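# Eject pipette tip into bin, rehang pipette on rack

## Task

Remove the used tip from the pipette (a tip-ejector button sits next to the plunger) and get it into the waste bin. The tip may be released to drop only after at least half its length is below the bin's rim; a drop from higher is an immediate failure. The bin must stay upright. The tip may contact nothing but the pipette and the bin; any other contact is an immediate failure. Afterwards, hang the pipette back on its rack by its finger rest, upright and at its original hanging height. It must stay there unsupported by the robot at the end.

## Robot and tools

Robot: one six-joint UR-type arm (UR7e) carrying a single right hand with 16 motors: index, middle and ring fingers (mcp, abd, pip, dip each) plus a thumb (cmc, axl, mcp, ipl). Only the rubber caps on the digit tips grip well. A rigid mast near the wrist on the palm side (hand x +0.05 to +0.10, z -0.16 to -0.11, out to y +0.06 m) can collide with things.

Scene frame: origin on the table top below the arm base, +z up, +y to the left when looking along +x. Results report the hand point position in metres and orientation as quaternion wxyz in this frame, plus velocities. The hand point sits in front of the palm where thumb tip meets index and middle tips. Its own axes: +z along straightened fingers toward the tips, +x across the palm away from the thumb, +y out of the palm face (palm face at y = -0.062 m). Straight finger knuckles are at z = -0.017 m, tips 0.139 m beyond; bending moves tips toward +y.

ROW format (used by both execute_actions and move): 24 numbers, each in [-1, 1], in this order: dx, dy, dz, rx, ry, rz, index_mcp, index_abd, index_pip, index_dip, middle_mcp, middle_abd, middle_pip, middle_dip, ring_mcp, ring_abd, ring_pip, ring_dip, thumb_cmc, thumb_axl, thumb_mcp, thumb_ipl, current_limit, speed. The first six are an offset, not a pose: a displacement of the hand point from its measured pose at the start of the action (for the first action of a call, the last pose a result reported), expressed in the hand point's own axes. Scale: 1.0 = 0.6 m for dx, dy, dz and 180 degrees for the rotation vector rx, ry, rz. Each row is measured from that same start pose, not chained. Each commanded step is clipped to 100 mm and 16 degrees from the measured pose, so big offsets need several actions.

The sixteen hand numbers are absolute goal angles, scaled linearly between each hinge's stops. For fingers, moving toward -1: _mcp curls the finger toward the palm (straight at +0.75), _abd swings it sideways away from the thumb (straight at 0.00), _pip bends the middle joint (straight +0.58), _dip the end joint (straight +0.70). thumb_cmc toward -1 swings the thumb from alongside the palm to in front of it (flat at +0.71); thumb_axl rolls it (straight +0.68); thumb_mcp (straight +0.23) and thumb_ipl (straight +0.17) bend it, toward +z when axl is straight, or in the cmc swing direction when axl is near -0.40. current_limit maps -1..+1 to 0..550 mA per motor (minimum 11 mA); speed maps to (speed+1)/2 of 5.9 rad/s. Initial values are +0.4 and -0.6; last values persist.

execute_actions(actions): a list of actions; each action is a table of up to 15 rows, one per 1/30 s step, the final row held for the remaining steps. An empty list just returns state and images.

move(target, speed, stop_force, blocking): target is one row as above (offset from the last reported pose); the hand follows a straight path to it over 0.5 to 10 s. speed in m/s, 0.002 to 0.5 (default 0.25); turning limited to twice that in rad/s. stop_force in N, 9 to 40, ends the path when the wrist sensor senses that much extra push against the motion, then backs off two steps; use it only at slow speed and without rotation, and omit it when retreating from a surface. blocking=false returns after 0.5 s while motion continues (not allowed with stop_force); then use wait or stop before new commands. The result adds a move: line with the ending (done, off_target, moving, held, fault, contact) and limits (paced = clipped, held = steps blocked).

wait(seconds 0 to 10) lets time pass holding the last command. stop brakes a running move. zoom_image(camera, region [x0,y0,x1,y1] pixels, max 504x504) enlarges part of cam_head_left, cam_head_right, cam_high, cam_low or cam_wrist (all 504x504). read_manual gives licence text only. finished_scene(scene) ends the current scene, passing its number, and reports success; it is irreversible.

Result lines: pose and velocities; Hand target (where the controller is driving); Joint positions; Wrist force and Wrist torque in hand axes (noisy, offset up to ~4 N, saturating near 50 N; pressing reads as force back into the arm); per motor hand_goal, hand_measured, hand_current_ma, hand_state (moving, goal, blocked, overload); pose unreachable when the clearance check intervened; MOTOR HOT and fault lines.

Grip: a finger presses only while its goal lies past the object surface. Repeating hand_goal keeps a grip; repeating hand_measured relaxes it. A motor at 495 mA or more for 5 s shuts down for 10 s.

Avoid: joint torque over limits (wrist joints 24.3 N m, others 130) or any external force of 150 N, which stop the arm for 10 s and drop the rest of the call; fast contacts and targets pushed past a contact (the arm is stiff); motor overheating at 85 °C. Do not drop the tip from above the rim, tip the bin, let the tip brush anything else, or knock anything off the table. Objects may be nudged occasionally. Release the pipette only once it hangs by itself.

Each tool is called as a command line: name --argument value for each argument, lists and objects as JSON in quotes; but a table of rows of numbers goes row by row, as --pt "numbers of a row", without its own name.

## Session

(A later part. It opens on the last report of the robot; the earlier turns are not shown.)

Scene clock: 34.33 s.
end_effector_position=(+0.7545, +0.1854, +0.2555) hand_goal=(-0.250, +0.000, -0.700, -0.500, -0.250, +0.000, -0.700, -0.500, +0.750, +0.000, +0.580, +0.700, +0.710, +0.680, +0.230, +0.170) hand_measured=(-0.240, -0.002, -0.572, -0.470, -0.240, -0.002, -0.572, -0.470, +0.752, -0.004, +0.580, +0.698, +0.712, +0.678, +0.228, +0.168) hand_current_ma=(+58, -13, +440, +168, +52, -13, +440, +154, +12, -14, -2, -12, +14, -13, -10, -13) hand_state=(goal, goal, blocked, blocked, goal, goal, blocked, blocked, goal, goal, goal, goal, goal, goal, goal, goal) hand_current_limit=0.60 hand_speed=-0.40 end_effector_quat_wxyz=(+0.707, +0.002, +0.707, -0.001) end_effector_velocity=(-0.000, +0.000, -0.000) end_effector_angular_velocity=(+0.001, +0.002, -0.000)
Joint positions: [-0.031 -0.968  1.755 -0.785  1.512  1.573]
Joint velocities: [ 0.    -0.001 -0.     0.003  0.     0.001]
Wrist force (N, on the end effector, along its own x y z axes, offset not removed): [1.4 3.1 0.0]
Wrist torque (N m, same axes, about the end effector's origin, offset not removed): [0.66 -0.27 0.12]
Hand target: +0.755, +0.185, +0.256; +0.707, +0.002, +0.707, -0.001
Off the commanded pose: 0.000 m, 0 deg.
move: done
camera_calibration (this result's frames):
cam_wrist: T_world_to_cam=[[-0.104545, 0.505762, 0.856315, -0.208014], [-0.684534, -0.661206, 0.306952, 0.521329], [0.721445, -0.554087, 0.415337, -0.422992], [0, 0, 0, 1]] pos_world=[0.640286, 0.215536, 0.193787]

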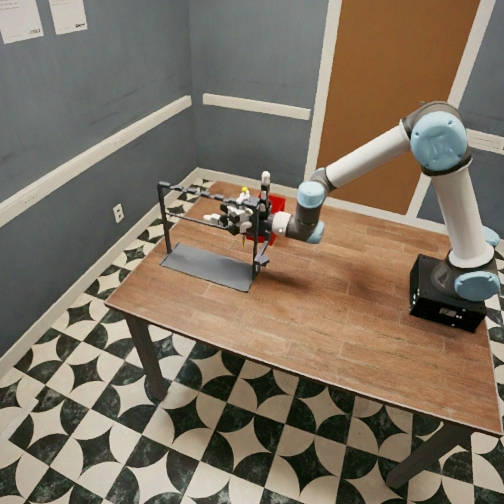

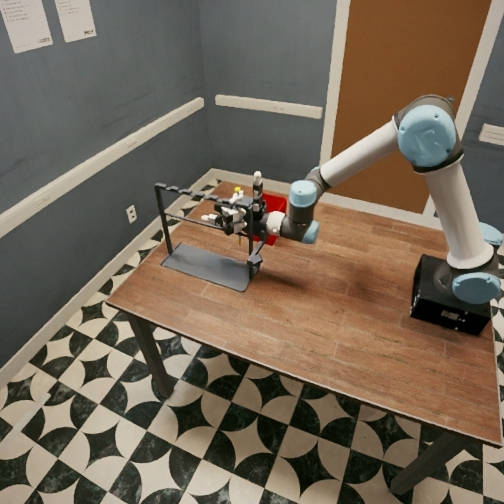

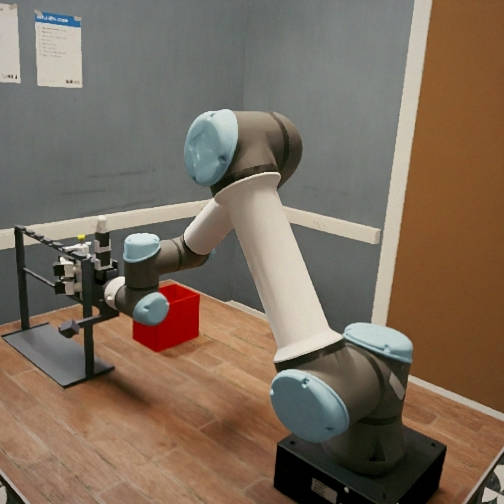

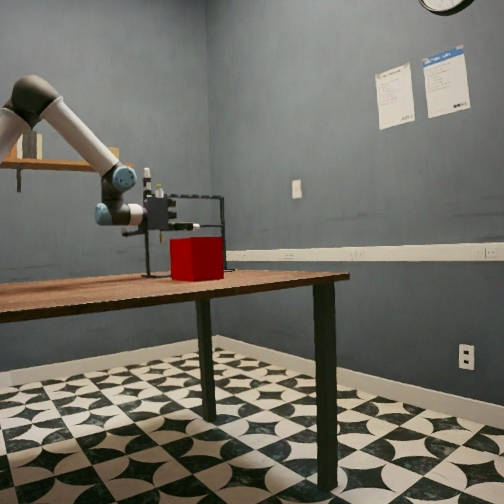

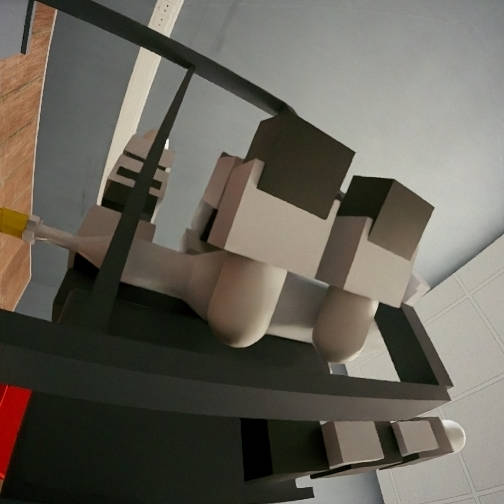

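move --target '[0,-0.17,0,0,0,0,-0.25,0,-0.7,-0.5,-0.25,0,-0.7,-0.5,0.75,0,0.58,0.7,0.71,0.68,0.23,0.17,0.6,-0.4]' --speed 0.06

move --target '[-0.11,-0.03,0,0,0,0,-0.25,0,-0.7,-0.5,-0.25,0,-0.7,-0.5,0.75,0,0.58,0.7,0.71,0.68,0.23,0.17,0.6,-0.4]' --speed 0.12

move --target '[0,-0.195,-0.024,0,0,0,-0.25,0,-0.7,-0.5,-0.25,0,-0.7,-0.5,0.75,0,0.58,0.7,0.71,0.68,0.23,0.17,0.6,-0.4]' --speed 0.12

zoom_image --camera "cam_head_left" --region '[200,140,340,260]'

zoom_image --camera "cam_high" --region '[90,200,250,360]'

Scene clock: 39.13 s.
end_effector_position=(+0.7542, +0.0835, +0.2555) hand_goal=(-0.250, +0.000, -0.700, -0.500, -0.250, +0.000, -0.700, -0.500, +0.750, +0.000, +0.580, +0.700, +0.710, +0.680, +0.230, +0.170) hand_measured=(-0.240, -0.002, -0.572, -0.470, -0.240, -0.002, -0.572, -0.470, +0.752, -0.004, +0.580, +0.698, +0.712, +0.678, +0.228, +0.168) hand_current_ma=(+58, -13, +440, +168, +52, -13, +440, +154, +12, -14, -2, -12, +14, -13, -10, -13) hand_state=(goal, goal, blocked, blocked, goal, goal, blocked, blocked, goal, goal, goal, goal, goal, goal, goal, goal) hand_current_limit=0.60 hand_speed=-0.40 end_effector_quat_wxyz=(+0.707, +0.002, +0.707, -0.001) end_effector_velocity=(-0.000, -0.002, +0.000) end_effector_angular_velocity=(-0.001, -0.000, -0.001)
Joint positions: [-0.228 -0.986  1.788 -0.8    1.316  1.572]
Joint velocities: [-0.004 -0.001  0.     0.    -0.003 -0.001]
Wrist force (N, on the end effector, along its own x y z axes, offset not removed): [3.8 -1.0 -0.1]
Wrist torque (N m, same axes, about the end effector's origin, offset not removed): [0.03 -0.69 0.08]
Hand target: +0.754, +0.083, +0.256; +0.707, +0.002, +0.707, -0.001
Off the commanded pose: 0.000 m, 0 deg.
move: done
camera_calibration (this result's frames):
cam_wrist: T_world_to_cam=[[-0.104561, 0.505633, 0.856389, -0.156528], [-0.684551, -0.661243, 0.306834, 0.453707], [0.721427, -0.554159, 0.415272, -0.479198], [0, 0, 0, 1]] pos_world=[0.639925, 0.113604, 0.193833]

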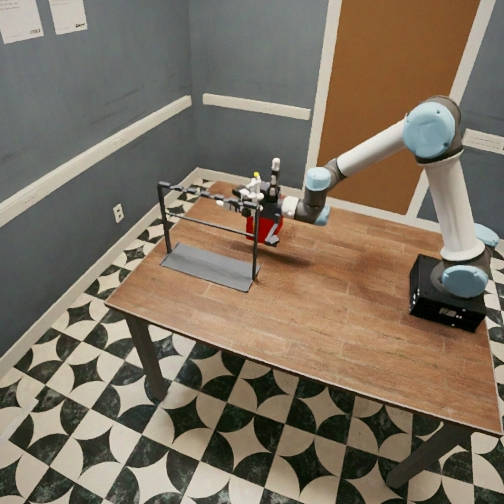

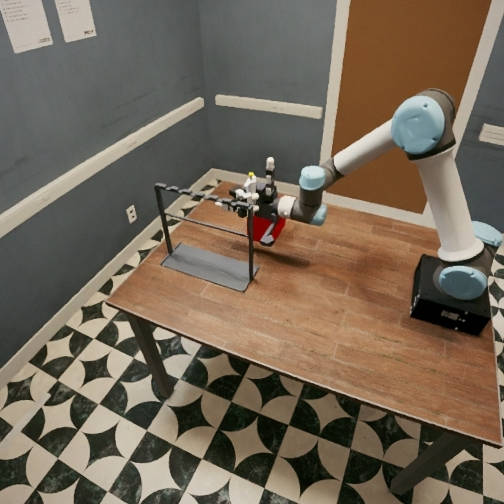

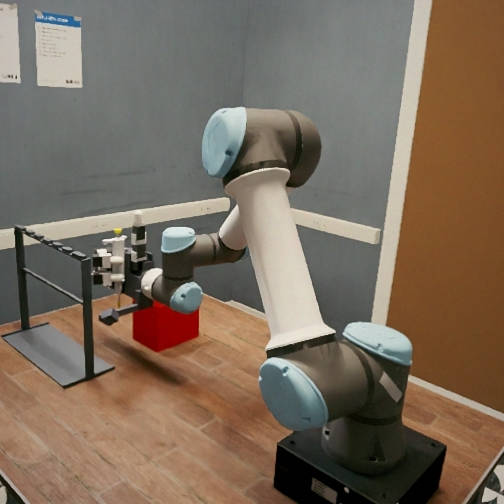

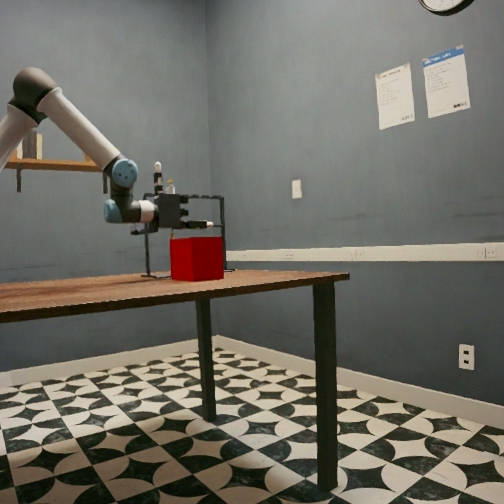

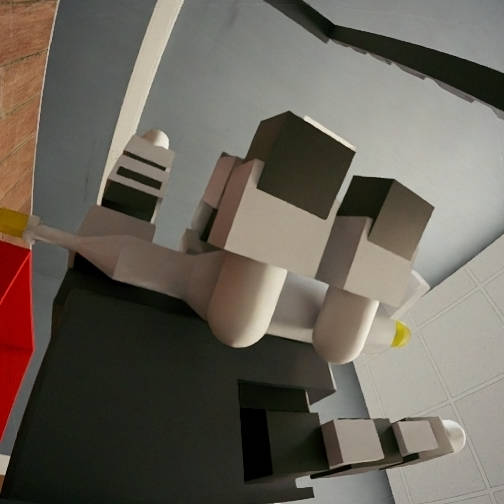

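Scene clock: 40.13 s.
end_effector_position=(+0.7541, +0.0655, +0.3215) hand_goal=(-0.250, +0.000, -0.700, -0.500, -0.250, +0.000, -0.700, -0.500, +0.750, +0.000, +0.580, +0.700, +0.710, +0.680, +0.230, +0.170) hand_measured=(-0.240, -0.002, -0.572, -0.470, -0.240, -0.002, -0.572, -0.470, +0.752, -0.004, +0.580, +0.698, +0.712, +0.678, +0.228, +0.168) hand_current_ma=(+58, -13, +440, +168, +52, -13, +440, +154, +12, -16, -2, -12, +14, -13, -10, -13) hand_state=(goal, goal, blocked, blocked, goal, goal, blocked, blocked, goal, goal, goal, goal, goal, goal, goal, goal) hand_current_limit=0.60 hand_speed=-0.40 end_effector_quat_wxyz=(+0.707, +0.002, +0.707, -0.001) end_effector_velocity=(-0.000, -0.001, +0.002) end_effector_angular_velocity=(-0.002, -0.000, -0.000)
Joint positions: [-0.262 -1.09   1.744 -0.652  1.281  1.573]
Joint velocities: [-0.001 -0.003 -0.002  0.005 -0.001 -0.002]
Wrist force (N, on the end effector, along its own x y z axes, offset not removed): [4.1 -1.2 3.3]
Wrist torque (N m, same axes, about the end effector's origin, offset not removed): [-0.47 -0.73 0.13]
Hand target: +0.754, +0.066, +0.322; +0.707, +0.002, +0.707, -0.001
Off the commanded pose: 0.000 m, 0 deg.
move: done
camera_calibration (this result's frames):
cam_wrist: T_world_to_cam=[[-0.104582, 0.505487, 0.856473, -0.203906], [-0.684567, -0.661289, 0.3067, 0.421615], [0.721409, -0.554238, 0.415199, -0.516423], [0, 0, 0, 1]] pos_world=[0.639851, 0.0956602, 0.259749]

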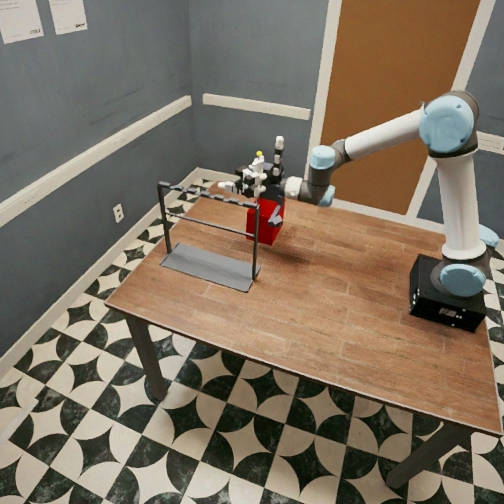

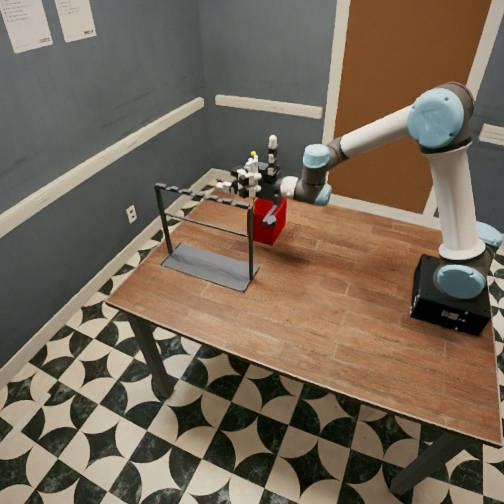

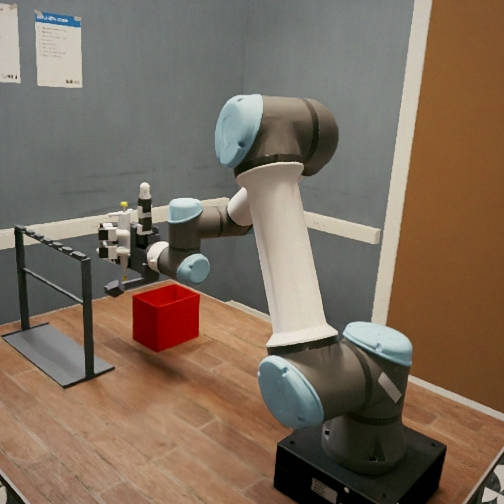

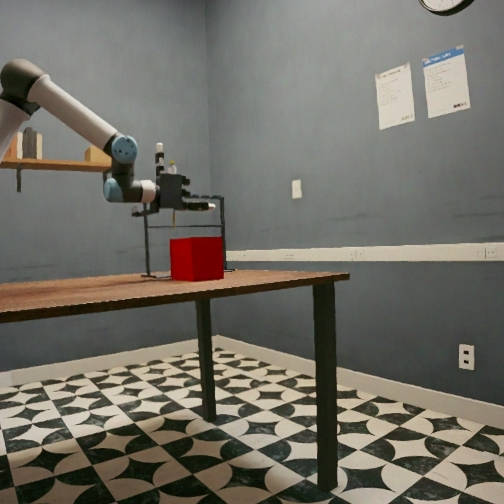

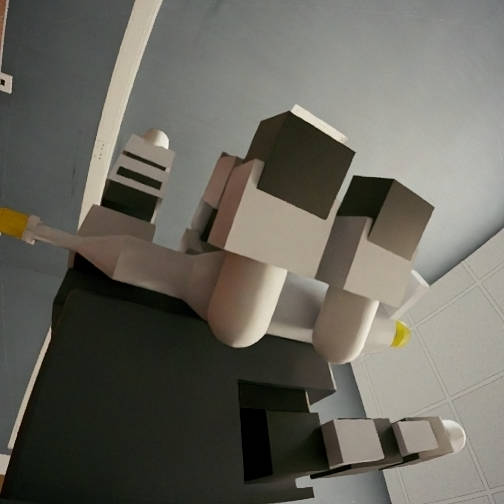

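Scene clock: 41.57 s.
end_effector_position=(+0.7393, -0.0514, +0.3215) hand_goal=(-0.250, +0.000, -0.700, -0.500, -0.250, +0.000, -0.700, -0.500, +0.750, +0.000, +0.580, +0.700, +0.710, +0.680, +0.230, +0.170) hand_measured=(-0.240, -0.002, -0.572, -0.470, -0.240, -0.002, -0.572, -0.470, +0.752, -0.004, +0.580, +0.698, +0.712, +0.678, +0.228, +0.168) hand_current_ma=(+58, -13, +440, +168, +53, -13, +440, +154, +10, -16, -2, -12, +12, -13, -10, -13) hand_state=(goal, goal, blocked, blocked, goal, goal, blocked, blocked, goal, goal, goal, goal, goal, goal, goal, goal) hand_current_limit=0.60 hand_speed=-0.40 end_effector_quat_wxyz=(+0.707, +0.002, +0.707, -0.001) end_effector_velocity=(-0.000, -0.001, +0.001) end_effector_angular_velocity=(+0.000, -0.001, +0.001)
Joint positions: [-0.486 -1.085  1.736 -0.649  1.058  1.572]
Joint velocities: [-0.001  0.    -0.001 -0.    -0.003  0.001]
Wrist force (N, on the end effector, along its own x y z axes, offset not removed): [1.5 -0.7 -1.1]
Wrist torque (N m, same axes, about the end effector's origin, offset not removed): [0.06 -0.41 -0.15]
Hand target: +0.739, -0.051, +0.321; +0.707, +0.002, +0.707, -0.001
Off the commanded pose: 0.000 m, 0 deg.
move: done
camera_calibration (this result's frames):
cam_wrist: T_world_to_cam=[[-0.104636, 0.505351, 0.856546, -0.146377], [-0.684598, -0.661329, 0.306544, 0.334204], [0.721371, -0.554315, 0.415161, -0.570505], [0, 0, 0, 1]] pos_world=[0.625025, -0.021249, 0.259782]

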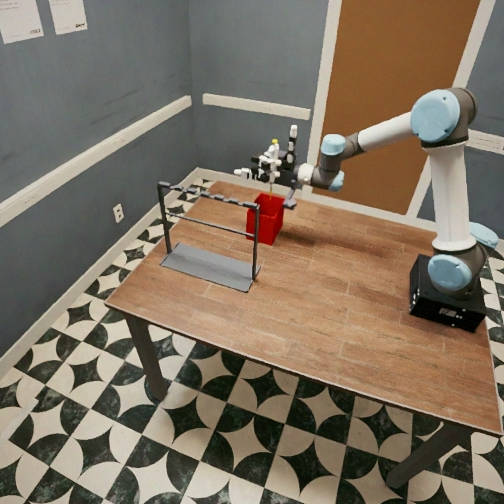

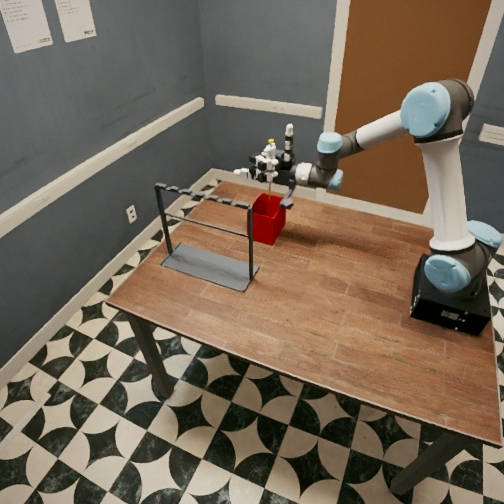

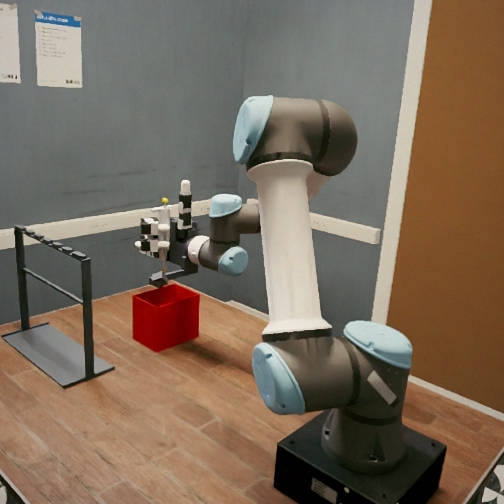

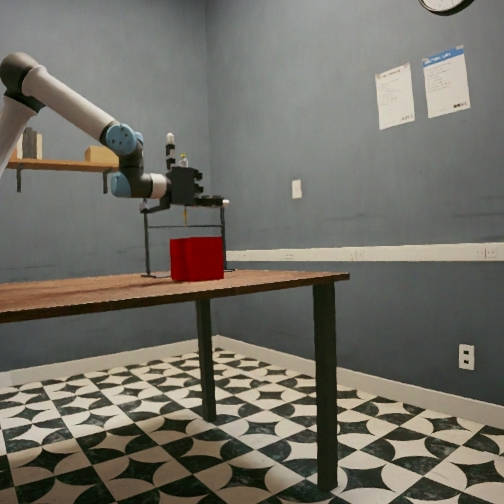

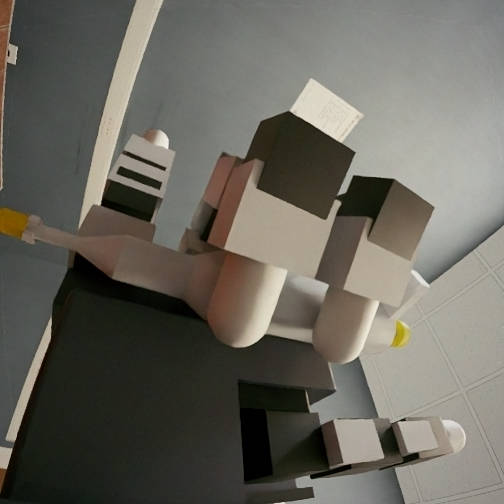

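Region (200, 140, 340, 260) of cam_head_left's 504x504 image, scaled by 3.600, with more detail than that image has; it fills the top 432 rows of this view, and the rest is white.

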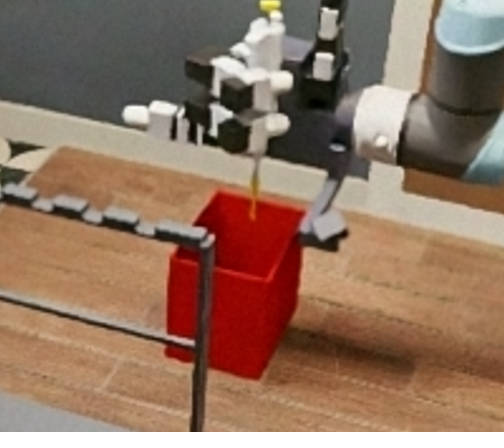

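Region (90, 200, 250, 360) of cam_high's 504x504 image, scaled by 3.150, with more detail than that image has.

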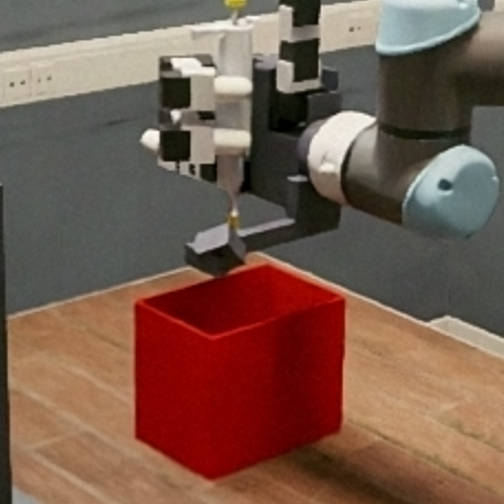

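Looks centred. Lower to ~0.23 with a force guard.

move --target '[0.152,0,0,0,0,0,-0.25,0,-0.7,-0.5,-0.25,0,-0.7,-0.5,0.75,0,0.58,0.7,0.71,0.68,0.23,0.17,0.6,-0.4]' --speed 0.05 --stop_force 9

zoom_image --camera "cam_head_left" --region '[200,140,340,260]'

zoom_image --camera "cam_high" --region '[90,200,250,360]'

Scene clock: 45.50 s.
end_effector_position=(+0.7393, -0.0514, +0.2303) hand_goal=(-0.250, +0.000, -0.700, -0.500, -0.250, +0.000, -0.700, -0.500, +0.750, +0.000, +0.580, +0.700, +0.710, +0.680, +0.230, +0.170) hand_measured=(-0.240, -0.002, -0.572, -0.470, -0.240, -0.002, -0.572, -0.470, +0.752, -0.004, +0.580, +0.698, +0.712, +0.678, +0.228, +0.168) hand_current_ma=(+58, -13, +440, +168, +53, -13, +440, +154, +10, -16, -2, -12, +12, -13, -10, -13) hand_state=(goal, goal, blocked, blocked, goal, goal, blocked, blocked, goal, goal, goal, goal, goal, goal, goal, goal) hand_current_limit=0.60 hand_speed=-0.40 end_effector_quat_wxyz=(+0.707, +0.002, +0.707, -0.001) end_effector_velocity=(-0.000, -0.001, -0.001) end_effector_angular_velocity=(+0.000, -0.000, -0.001)
Joint positions: [-0.486 -0.936  1.788 -0.85   1.058  1.572]
Joint velocities: [-0.001  0.002  0.    -0.003 -0.     0.   ]
Wrist force (N, on the end effector, along its own x y z axes, offset not removed): [7.3 -1.6 -1.0]
Wrist torque (N m, same axes, about the end effector's origin, offset not removed): [-0.03 -1.00 0.38]
Hand target: +0.739, -0.051, +0.230; +0.707, +0.002, +0.707, -0.001
Off the commanded pose: 0.000 m, 0 deg.
move: done
camera_calibration (this result's frames):
cam_wrist: T_world_to_cam=[[-0.104628, 0.50549, 0.856466, -0.0682633], [-0.684595, -0.66128, 0.306658, 0.362129], [0.721376, -0.554247, 0.415244, -0.532679], [0, 0, 0, 1]] pos_world=[0.625031, -0.0212606, 0.168607]

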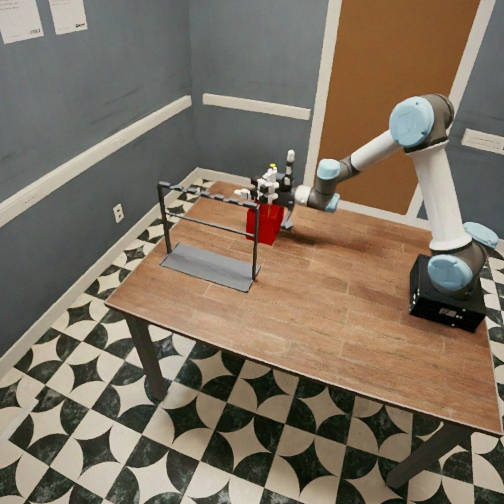

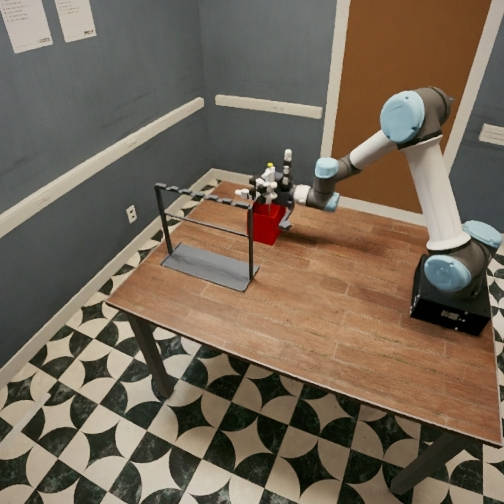

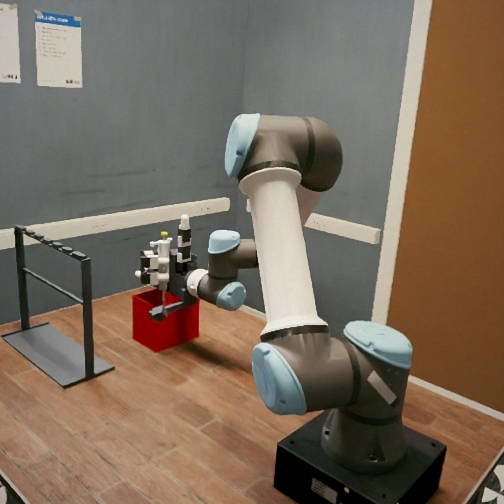

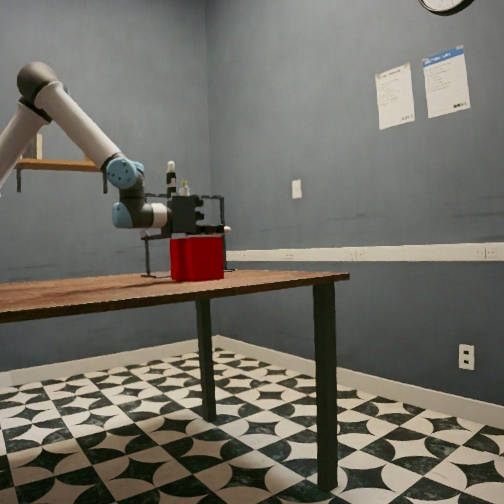

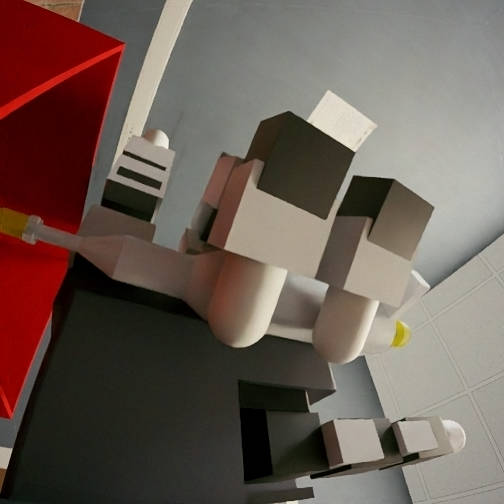

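Region (200, 140, 340, 260) of cam_head_left's 504x504 image, scaled by 3.600, with more detail than that image has; it fills the top 432 rows of this view, and the rest is white.

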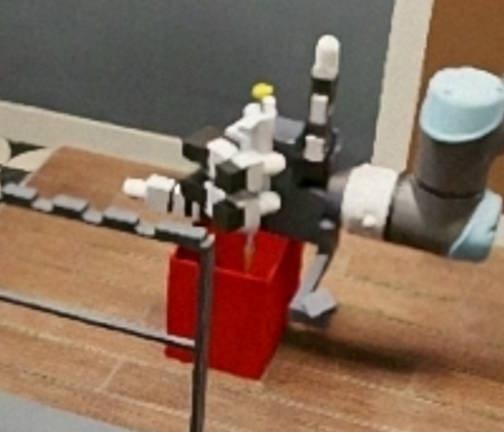

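Region (90, 200, 250, 360) of cam_high's 504x504 image, scaled by 3.150, with more detail than that image has.

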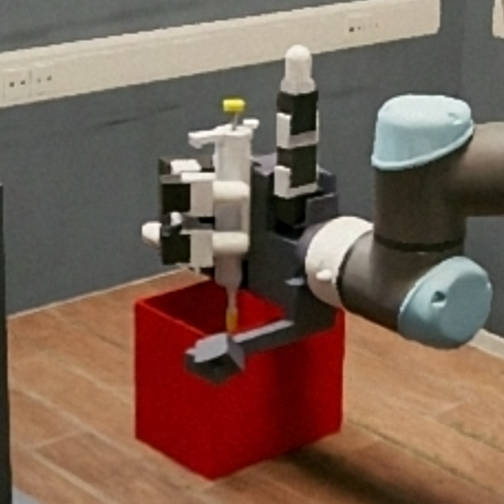

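Tip is inside the bin. Eject.

move --target '[0,0,0,0,0,0,-0.25,0,-0.7,-0.5,-0.25,0,-0.7,-0.5,0.75,0,0.58,0.7,0.7,0.68,0.2,-0.7,0.6,-0.5]'

move --target '[0,0,0,0,0,0,-0.25,0,-0.7,-0.5,-0.25,0,-0.7,-0.5,0.75,0,0.58,0.7,0.7,0.68,-0.1,-1,0.75,-0.5]'

zoom_image --camera "cam_high" --region '[90,200,250,360]'

Scene clock: 47.87 s.
end_effector_position=(+0.7393, -0.0514, +0.2303) hand_goal=(-0.250, +0.000, -0.700, -0.500, -0.250, +0.000, -0.700, -0.500, +0.750, +0.000, +0.580, +0.700, +0.700, +0.680, +0.200, -0.700) hand_measured=(-0.240, -0.002, -0.572, -0.470, -0.240, -0.002, -0.572, -0.470, +0.752, -0.004, +0.580, +0.698, +0.704, +0.678, +0.200, -0.700) hand_current_ma=(+58, -13, +440, +168, +53, -13, +440, +154, +10, -16, -2, -12, +17, -13, +1, +3) hand_state=(goal, goal, blocked, blocked, goal, goal, blocked, blocked, goal, goal, goal, goal, goal, goal, goal, goal) hand_current_limit=0.60 hand_speed=-0.50 end_effector_quat_wxyz=(+0.707, +0.002, +0.707, -0.001) end_effector_velocity=(-0.000, +0.000, -0.000) end_effector_angular_velocity=(-0.000, -0.000, +0.000)
Joint positions: [-0.485 -0.936  1.788 -0.85   1.058  1.572]
Joint velocities: [ 0.     0.     0.    -0.001 -0.     0.   ]
Wrist force (N, on the end effector, along its own x y z axes, offset not removed): [5.3 0.2 2.0]
Wrist torque (N m, same axes, about the end effector's origin, offset not removed): [-0.23 -0.96 0.22]
Hand target: +0.739, -0.051, +0.230; +0.707, +0.002, +0.707, -0.001
Off the commanded pose: 0.000 m, 0 deg.
move: done
camera_calibration (this result's frames):
cam_wrist: T_world_to_cam=[[-0.104608, 0.505478, 0.856475, -0.0682755], [-0.684588, -0.661283, 0.306665, 0.362125], [0.721385, -0.554253, 0.41522, -0.532666], [0, 0, 0, 1]] pos_world=[0.625022, -0.0212531, 0.168599]

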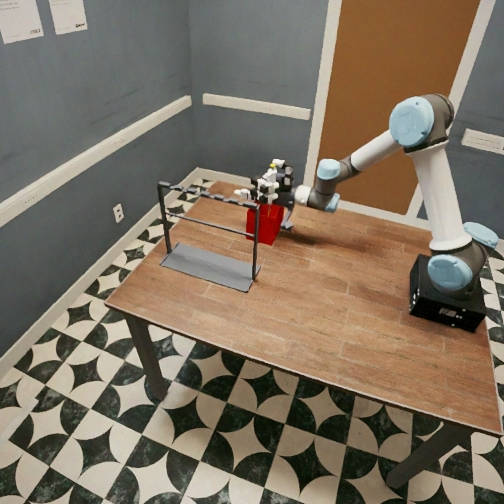

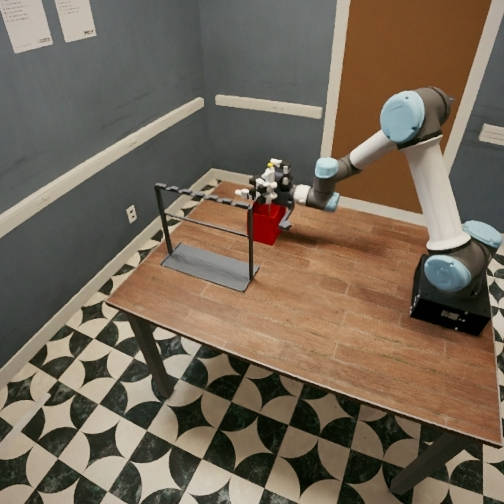

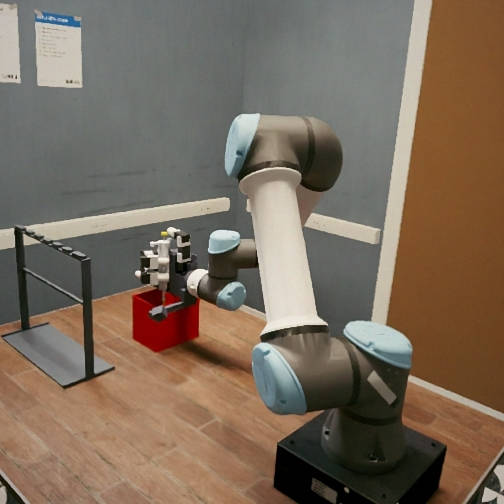

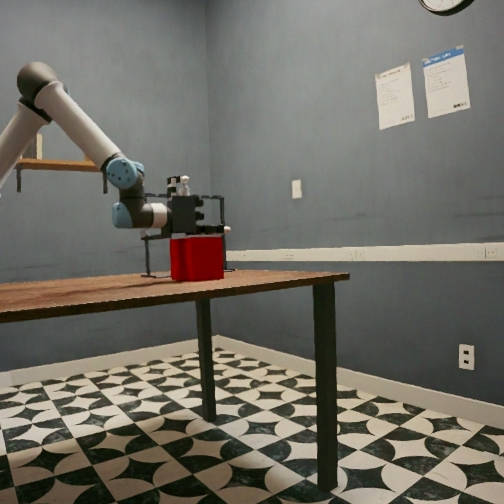

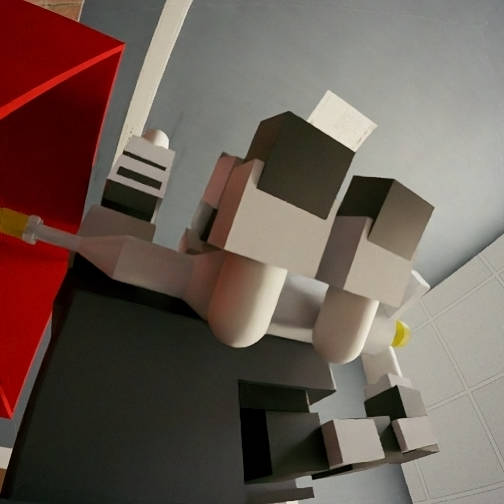

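Scene clock: 48.37 s.
end_effector_position=(+0.7393, -0.0514, +0.2303) hand_goal=(-0.250, +0.000, -0.700, -0.500, -0.250, +0.000, -0.700, -0.500, +0.750, +0.000, +0.580, +0.700, +0.700, +0.680, -0.100, -1.000) hand_measured=(-0.238, -0.002, -0.576, -0.468, -0.238, -0.002, -0.576, -0.466, +0.752, -0.004, +0.580, +0.698, +0.704, +0.678, +0.132, -0.768) hand_current_ma=(+64, -13, +481, +183, +64, -12, +481, +171, +10, -16, -2, -12, +17, -10, +481, +481) hand_state=(goal, goal, blocked, blocked, goal, goal, blocked, blocked, goal, goal, goal, goal, goal, goal, blocked, blocked) hand_current_limit=0.75 hand_speed=-0.50 end_effector_quat_wxyz=(+0.707, +0.002, +0.707, -0.001) end_effector_velocity=(+0.000, +0.001, +0.000) end_effector_angular_velocity=(+0.000, -0.000, +0.001)
Joint positions: [-0.485 -0.936  1.788 -0.85   1.058  1.572]
Joint velocities: [ 0.001  0.     0.    -0.001  0.     0.   ]
Wrist force (N, on the end effector, along its own x y z axes, offset not removed): [4.1 -6.0 -0.6]
Wrist torque (N m, same axes, about the end effector's origin, offset not removed): [-0.88 -0.75 0.08]
Hand target: +0.739, -0.051, +0.230; +0.707, +0.002, +0.707, -0.001
Off the commanded pose: 0.000 m, 0 deg.
move: done
camera_calibration (this result's frames):
cam_wrist: T_world_to_cam=[[-0.104608, 0.505479, 0.856475, -0.0682763], [-0.684588, -0.661283, 0.306666, 0.362124], [0.721385, -0.554253, 0.41522, -0.532667], [0, 0, 0, 1]] pos_world=[0.625022, -0.0212532, 0.1686]

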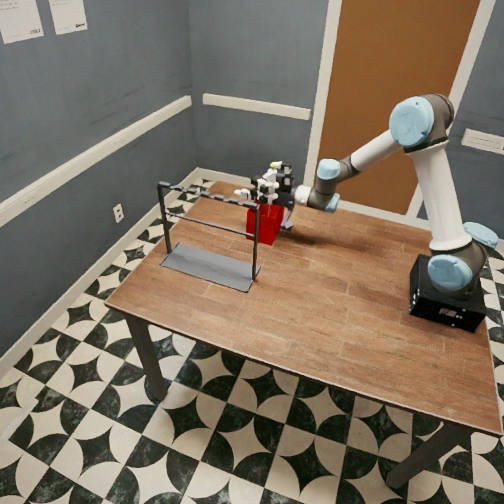

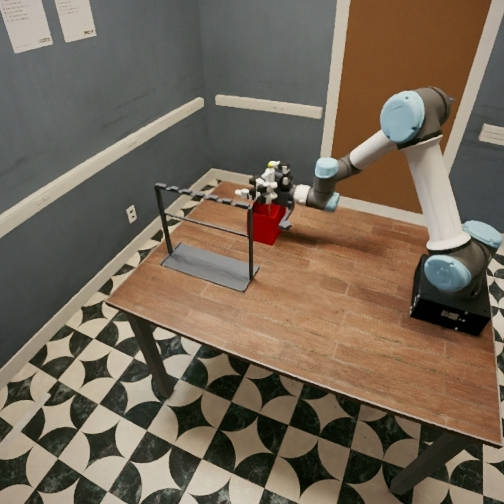

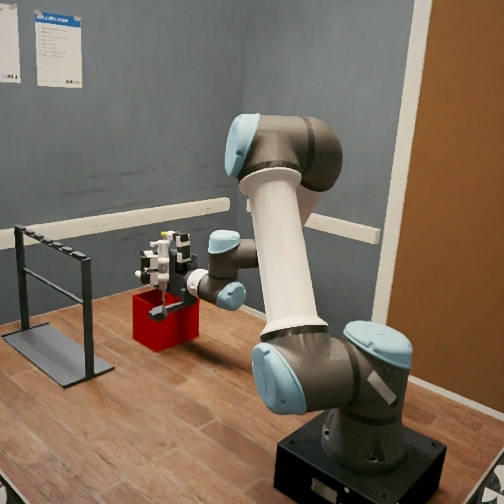

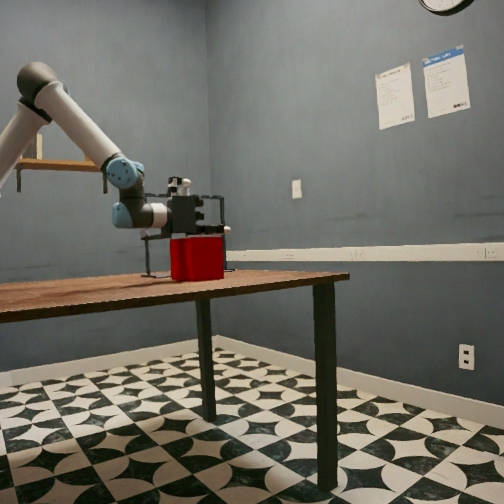

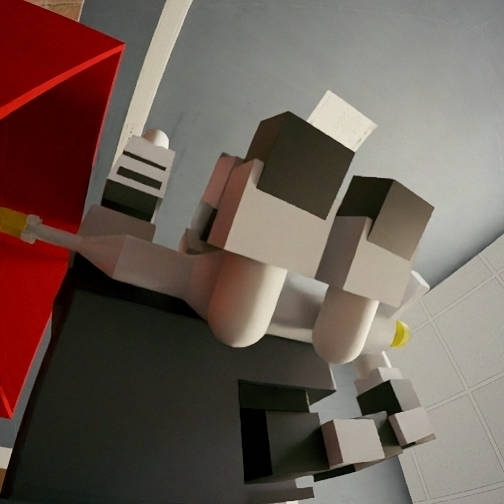

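Region (90, 200, 250, 360) of cam_high's 504x504 image, scaled by 3.150, with more detail than that image has.

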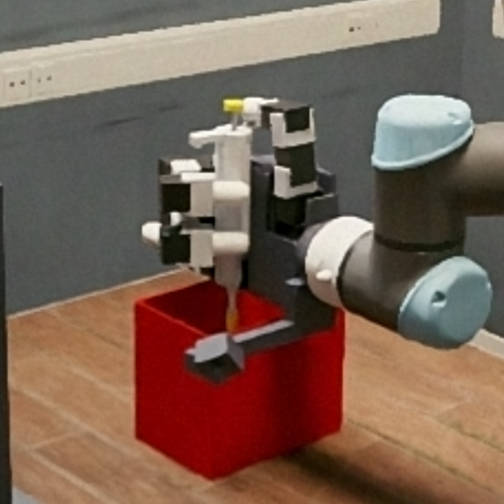

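wait --seconds 1

zoom_image --camera "cam_high" --region '[130,210,210,290]'

zoom_image --camera "cam_head_left" --region '[240,150,310,210]'

Scene clock: 50.37 s.
end_effector_position=(+0.7393, -0.0514, +0.2303) hand_goal=(-0.250, +0.000, -0.700, -0.500, -0.250, +0.000, -0.700, -0.500, +0.750, +0.000, +0.580, +0.700, +0.700, +0.680, -0.100, -1.000) hand_measured=(-0.238, -0.002, -0.576, -0.468, -0.238, -0.002, -0.576, -0.466, +0.752, -0.004, +0.580, +0.698, +0.704, +0.678, +0.132, -0.768) hand_current_ma=(+64, -13, +481, +183, +64, -12, +481, +171, +10, -16, -2, -12, +17, -10, +481, +481) hand_state=(goal, goal, blocked, blocked, goal, goal, blocked, blocked, goal, goal, goal, goal, goal, goal, blocked, blocked) hand_current_limit=0.75 hand_speed=-0.50 end_effector_quat_wxyz=(+0.707, +0.002, +0.707, -0.001) end_effector_velocity=(+0.000, +0.000, +0.000) end_effector_angular_velocity=(-0.001, -0.001, +0.000)
Joint positions: [-0.485 -0.936  1.788 -0.85   1.058  1.572]
Joint velocities: [ 0.    -0.     0.    -0.001  0.     0.   ]
Wrist force (N, on the end effector, along its own x y z axes, offset not removed): [4.1 -0.2 -0.4]
Wrist torque (N m, same axes, about the end effector's origin, offset not removed): [0.04 -0.68 0.16]
Hand target: +0.739, -0.051, +0.230; +0.707, +0.002, +0.707, -0.001
Off the commanded pose: 0.000 m, 0 deg.
wait: 1.00 s; at rest from the start
camera_calibration (this result's frames):
cam_wrist: T_world_to_cam=[[-0.104608, 0.505479, 0.856474, -0.0682762], [-0.684588, -0.661283, 0.306666, 0.362124], [0.721385, -0.554253, 0.41522, -0.532667], [0, 0, 0, 1]] pos_world=[0.625022, -0.0212531, 0.1686]

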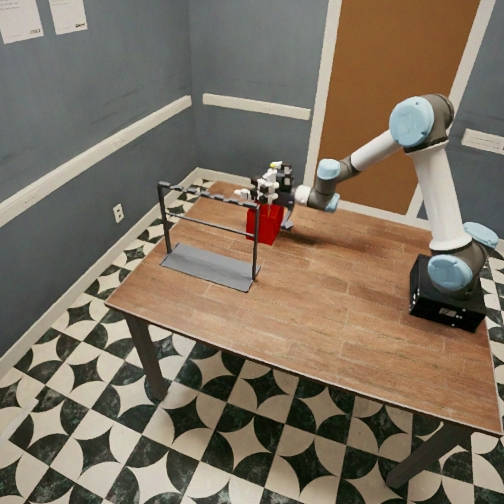

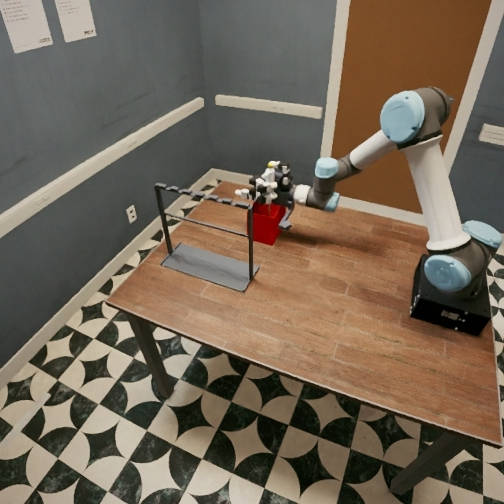

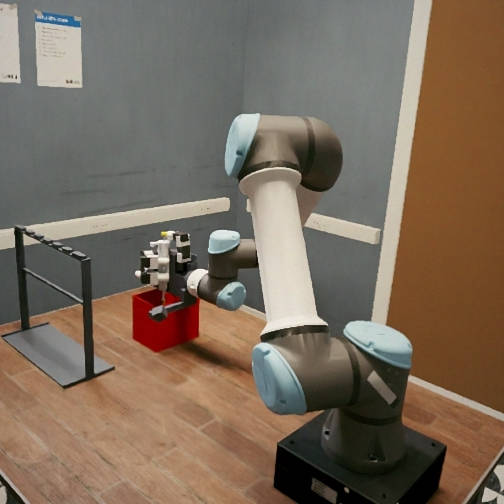

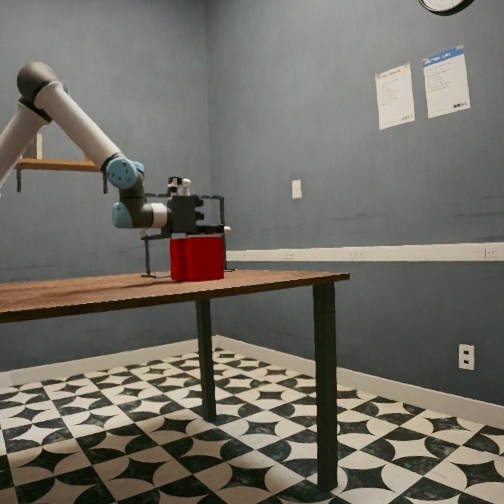

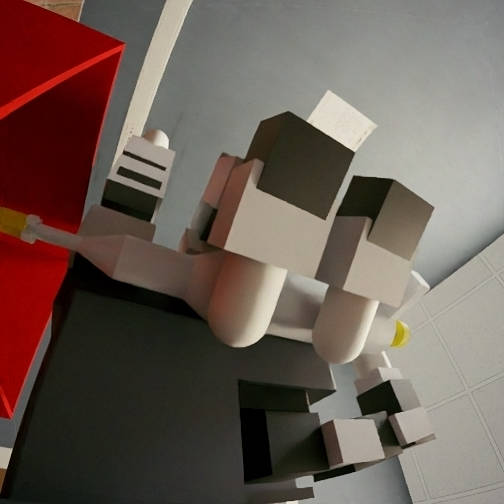

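Region (130, 210, 210, 290) of cam_high's 504x504 image, scaled by 6.300, with more detail than that image has.

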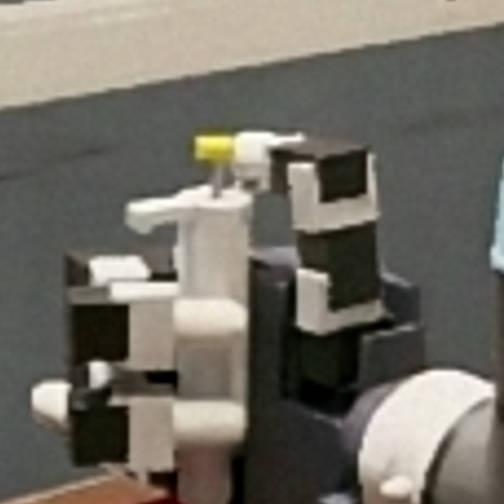

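Region (240, 150, 310, 210) of cam_head_left's 504x504 image, scaled by 7.200, with more detail than that image has; it fills the top 432 rows of this view, and the rest is white.

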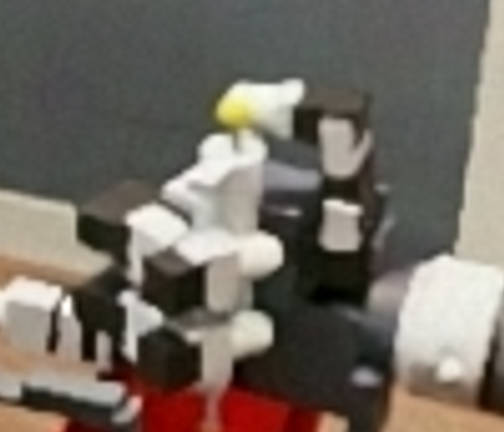

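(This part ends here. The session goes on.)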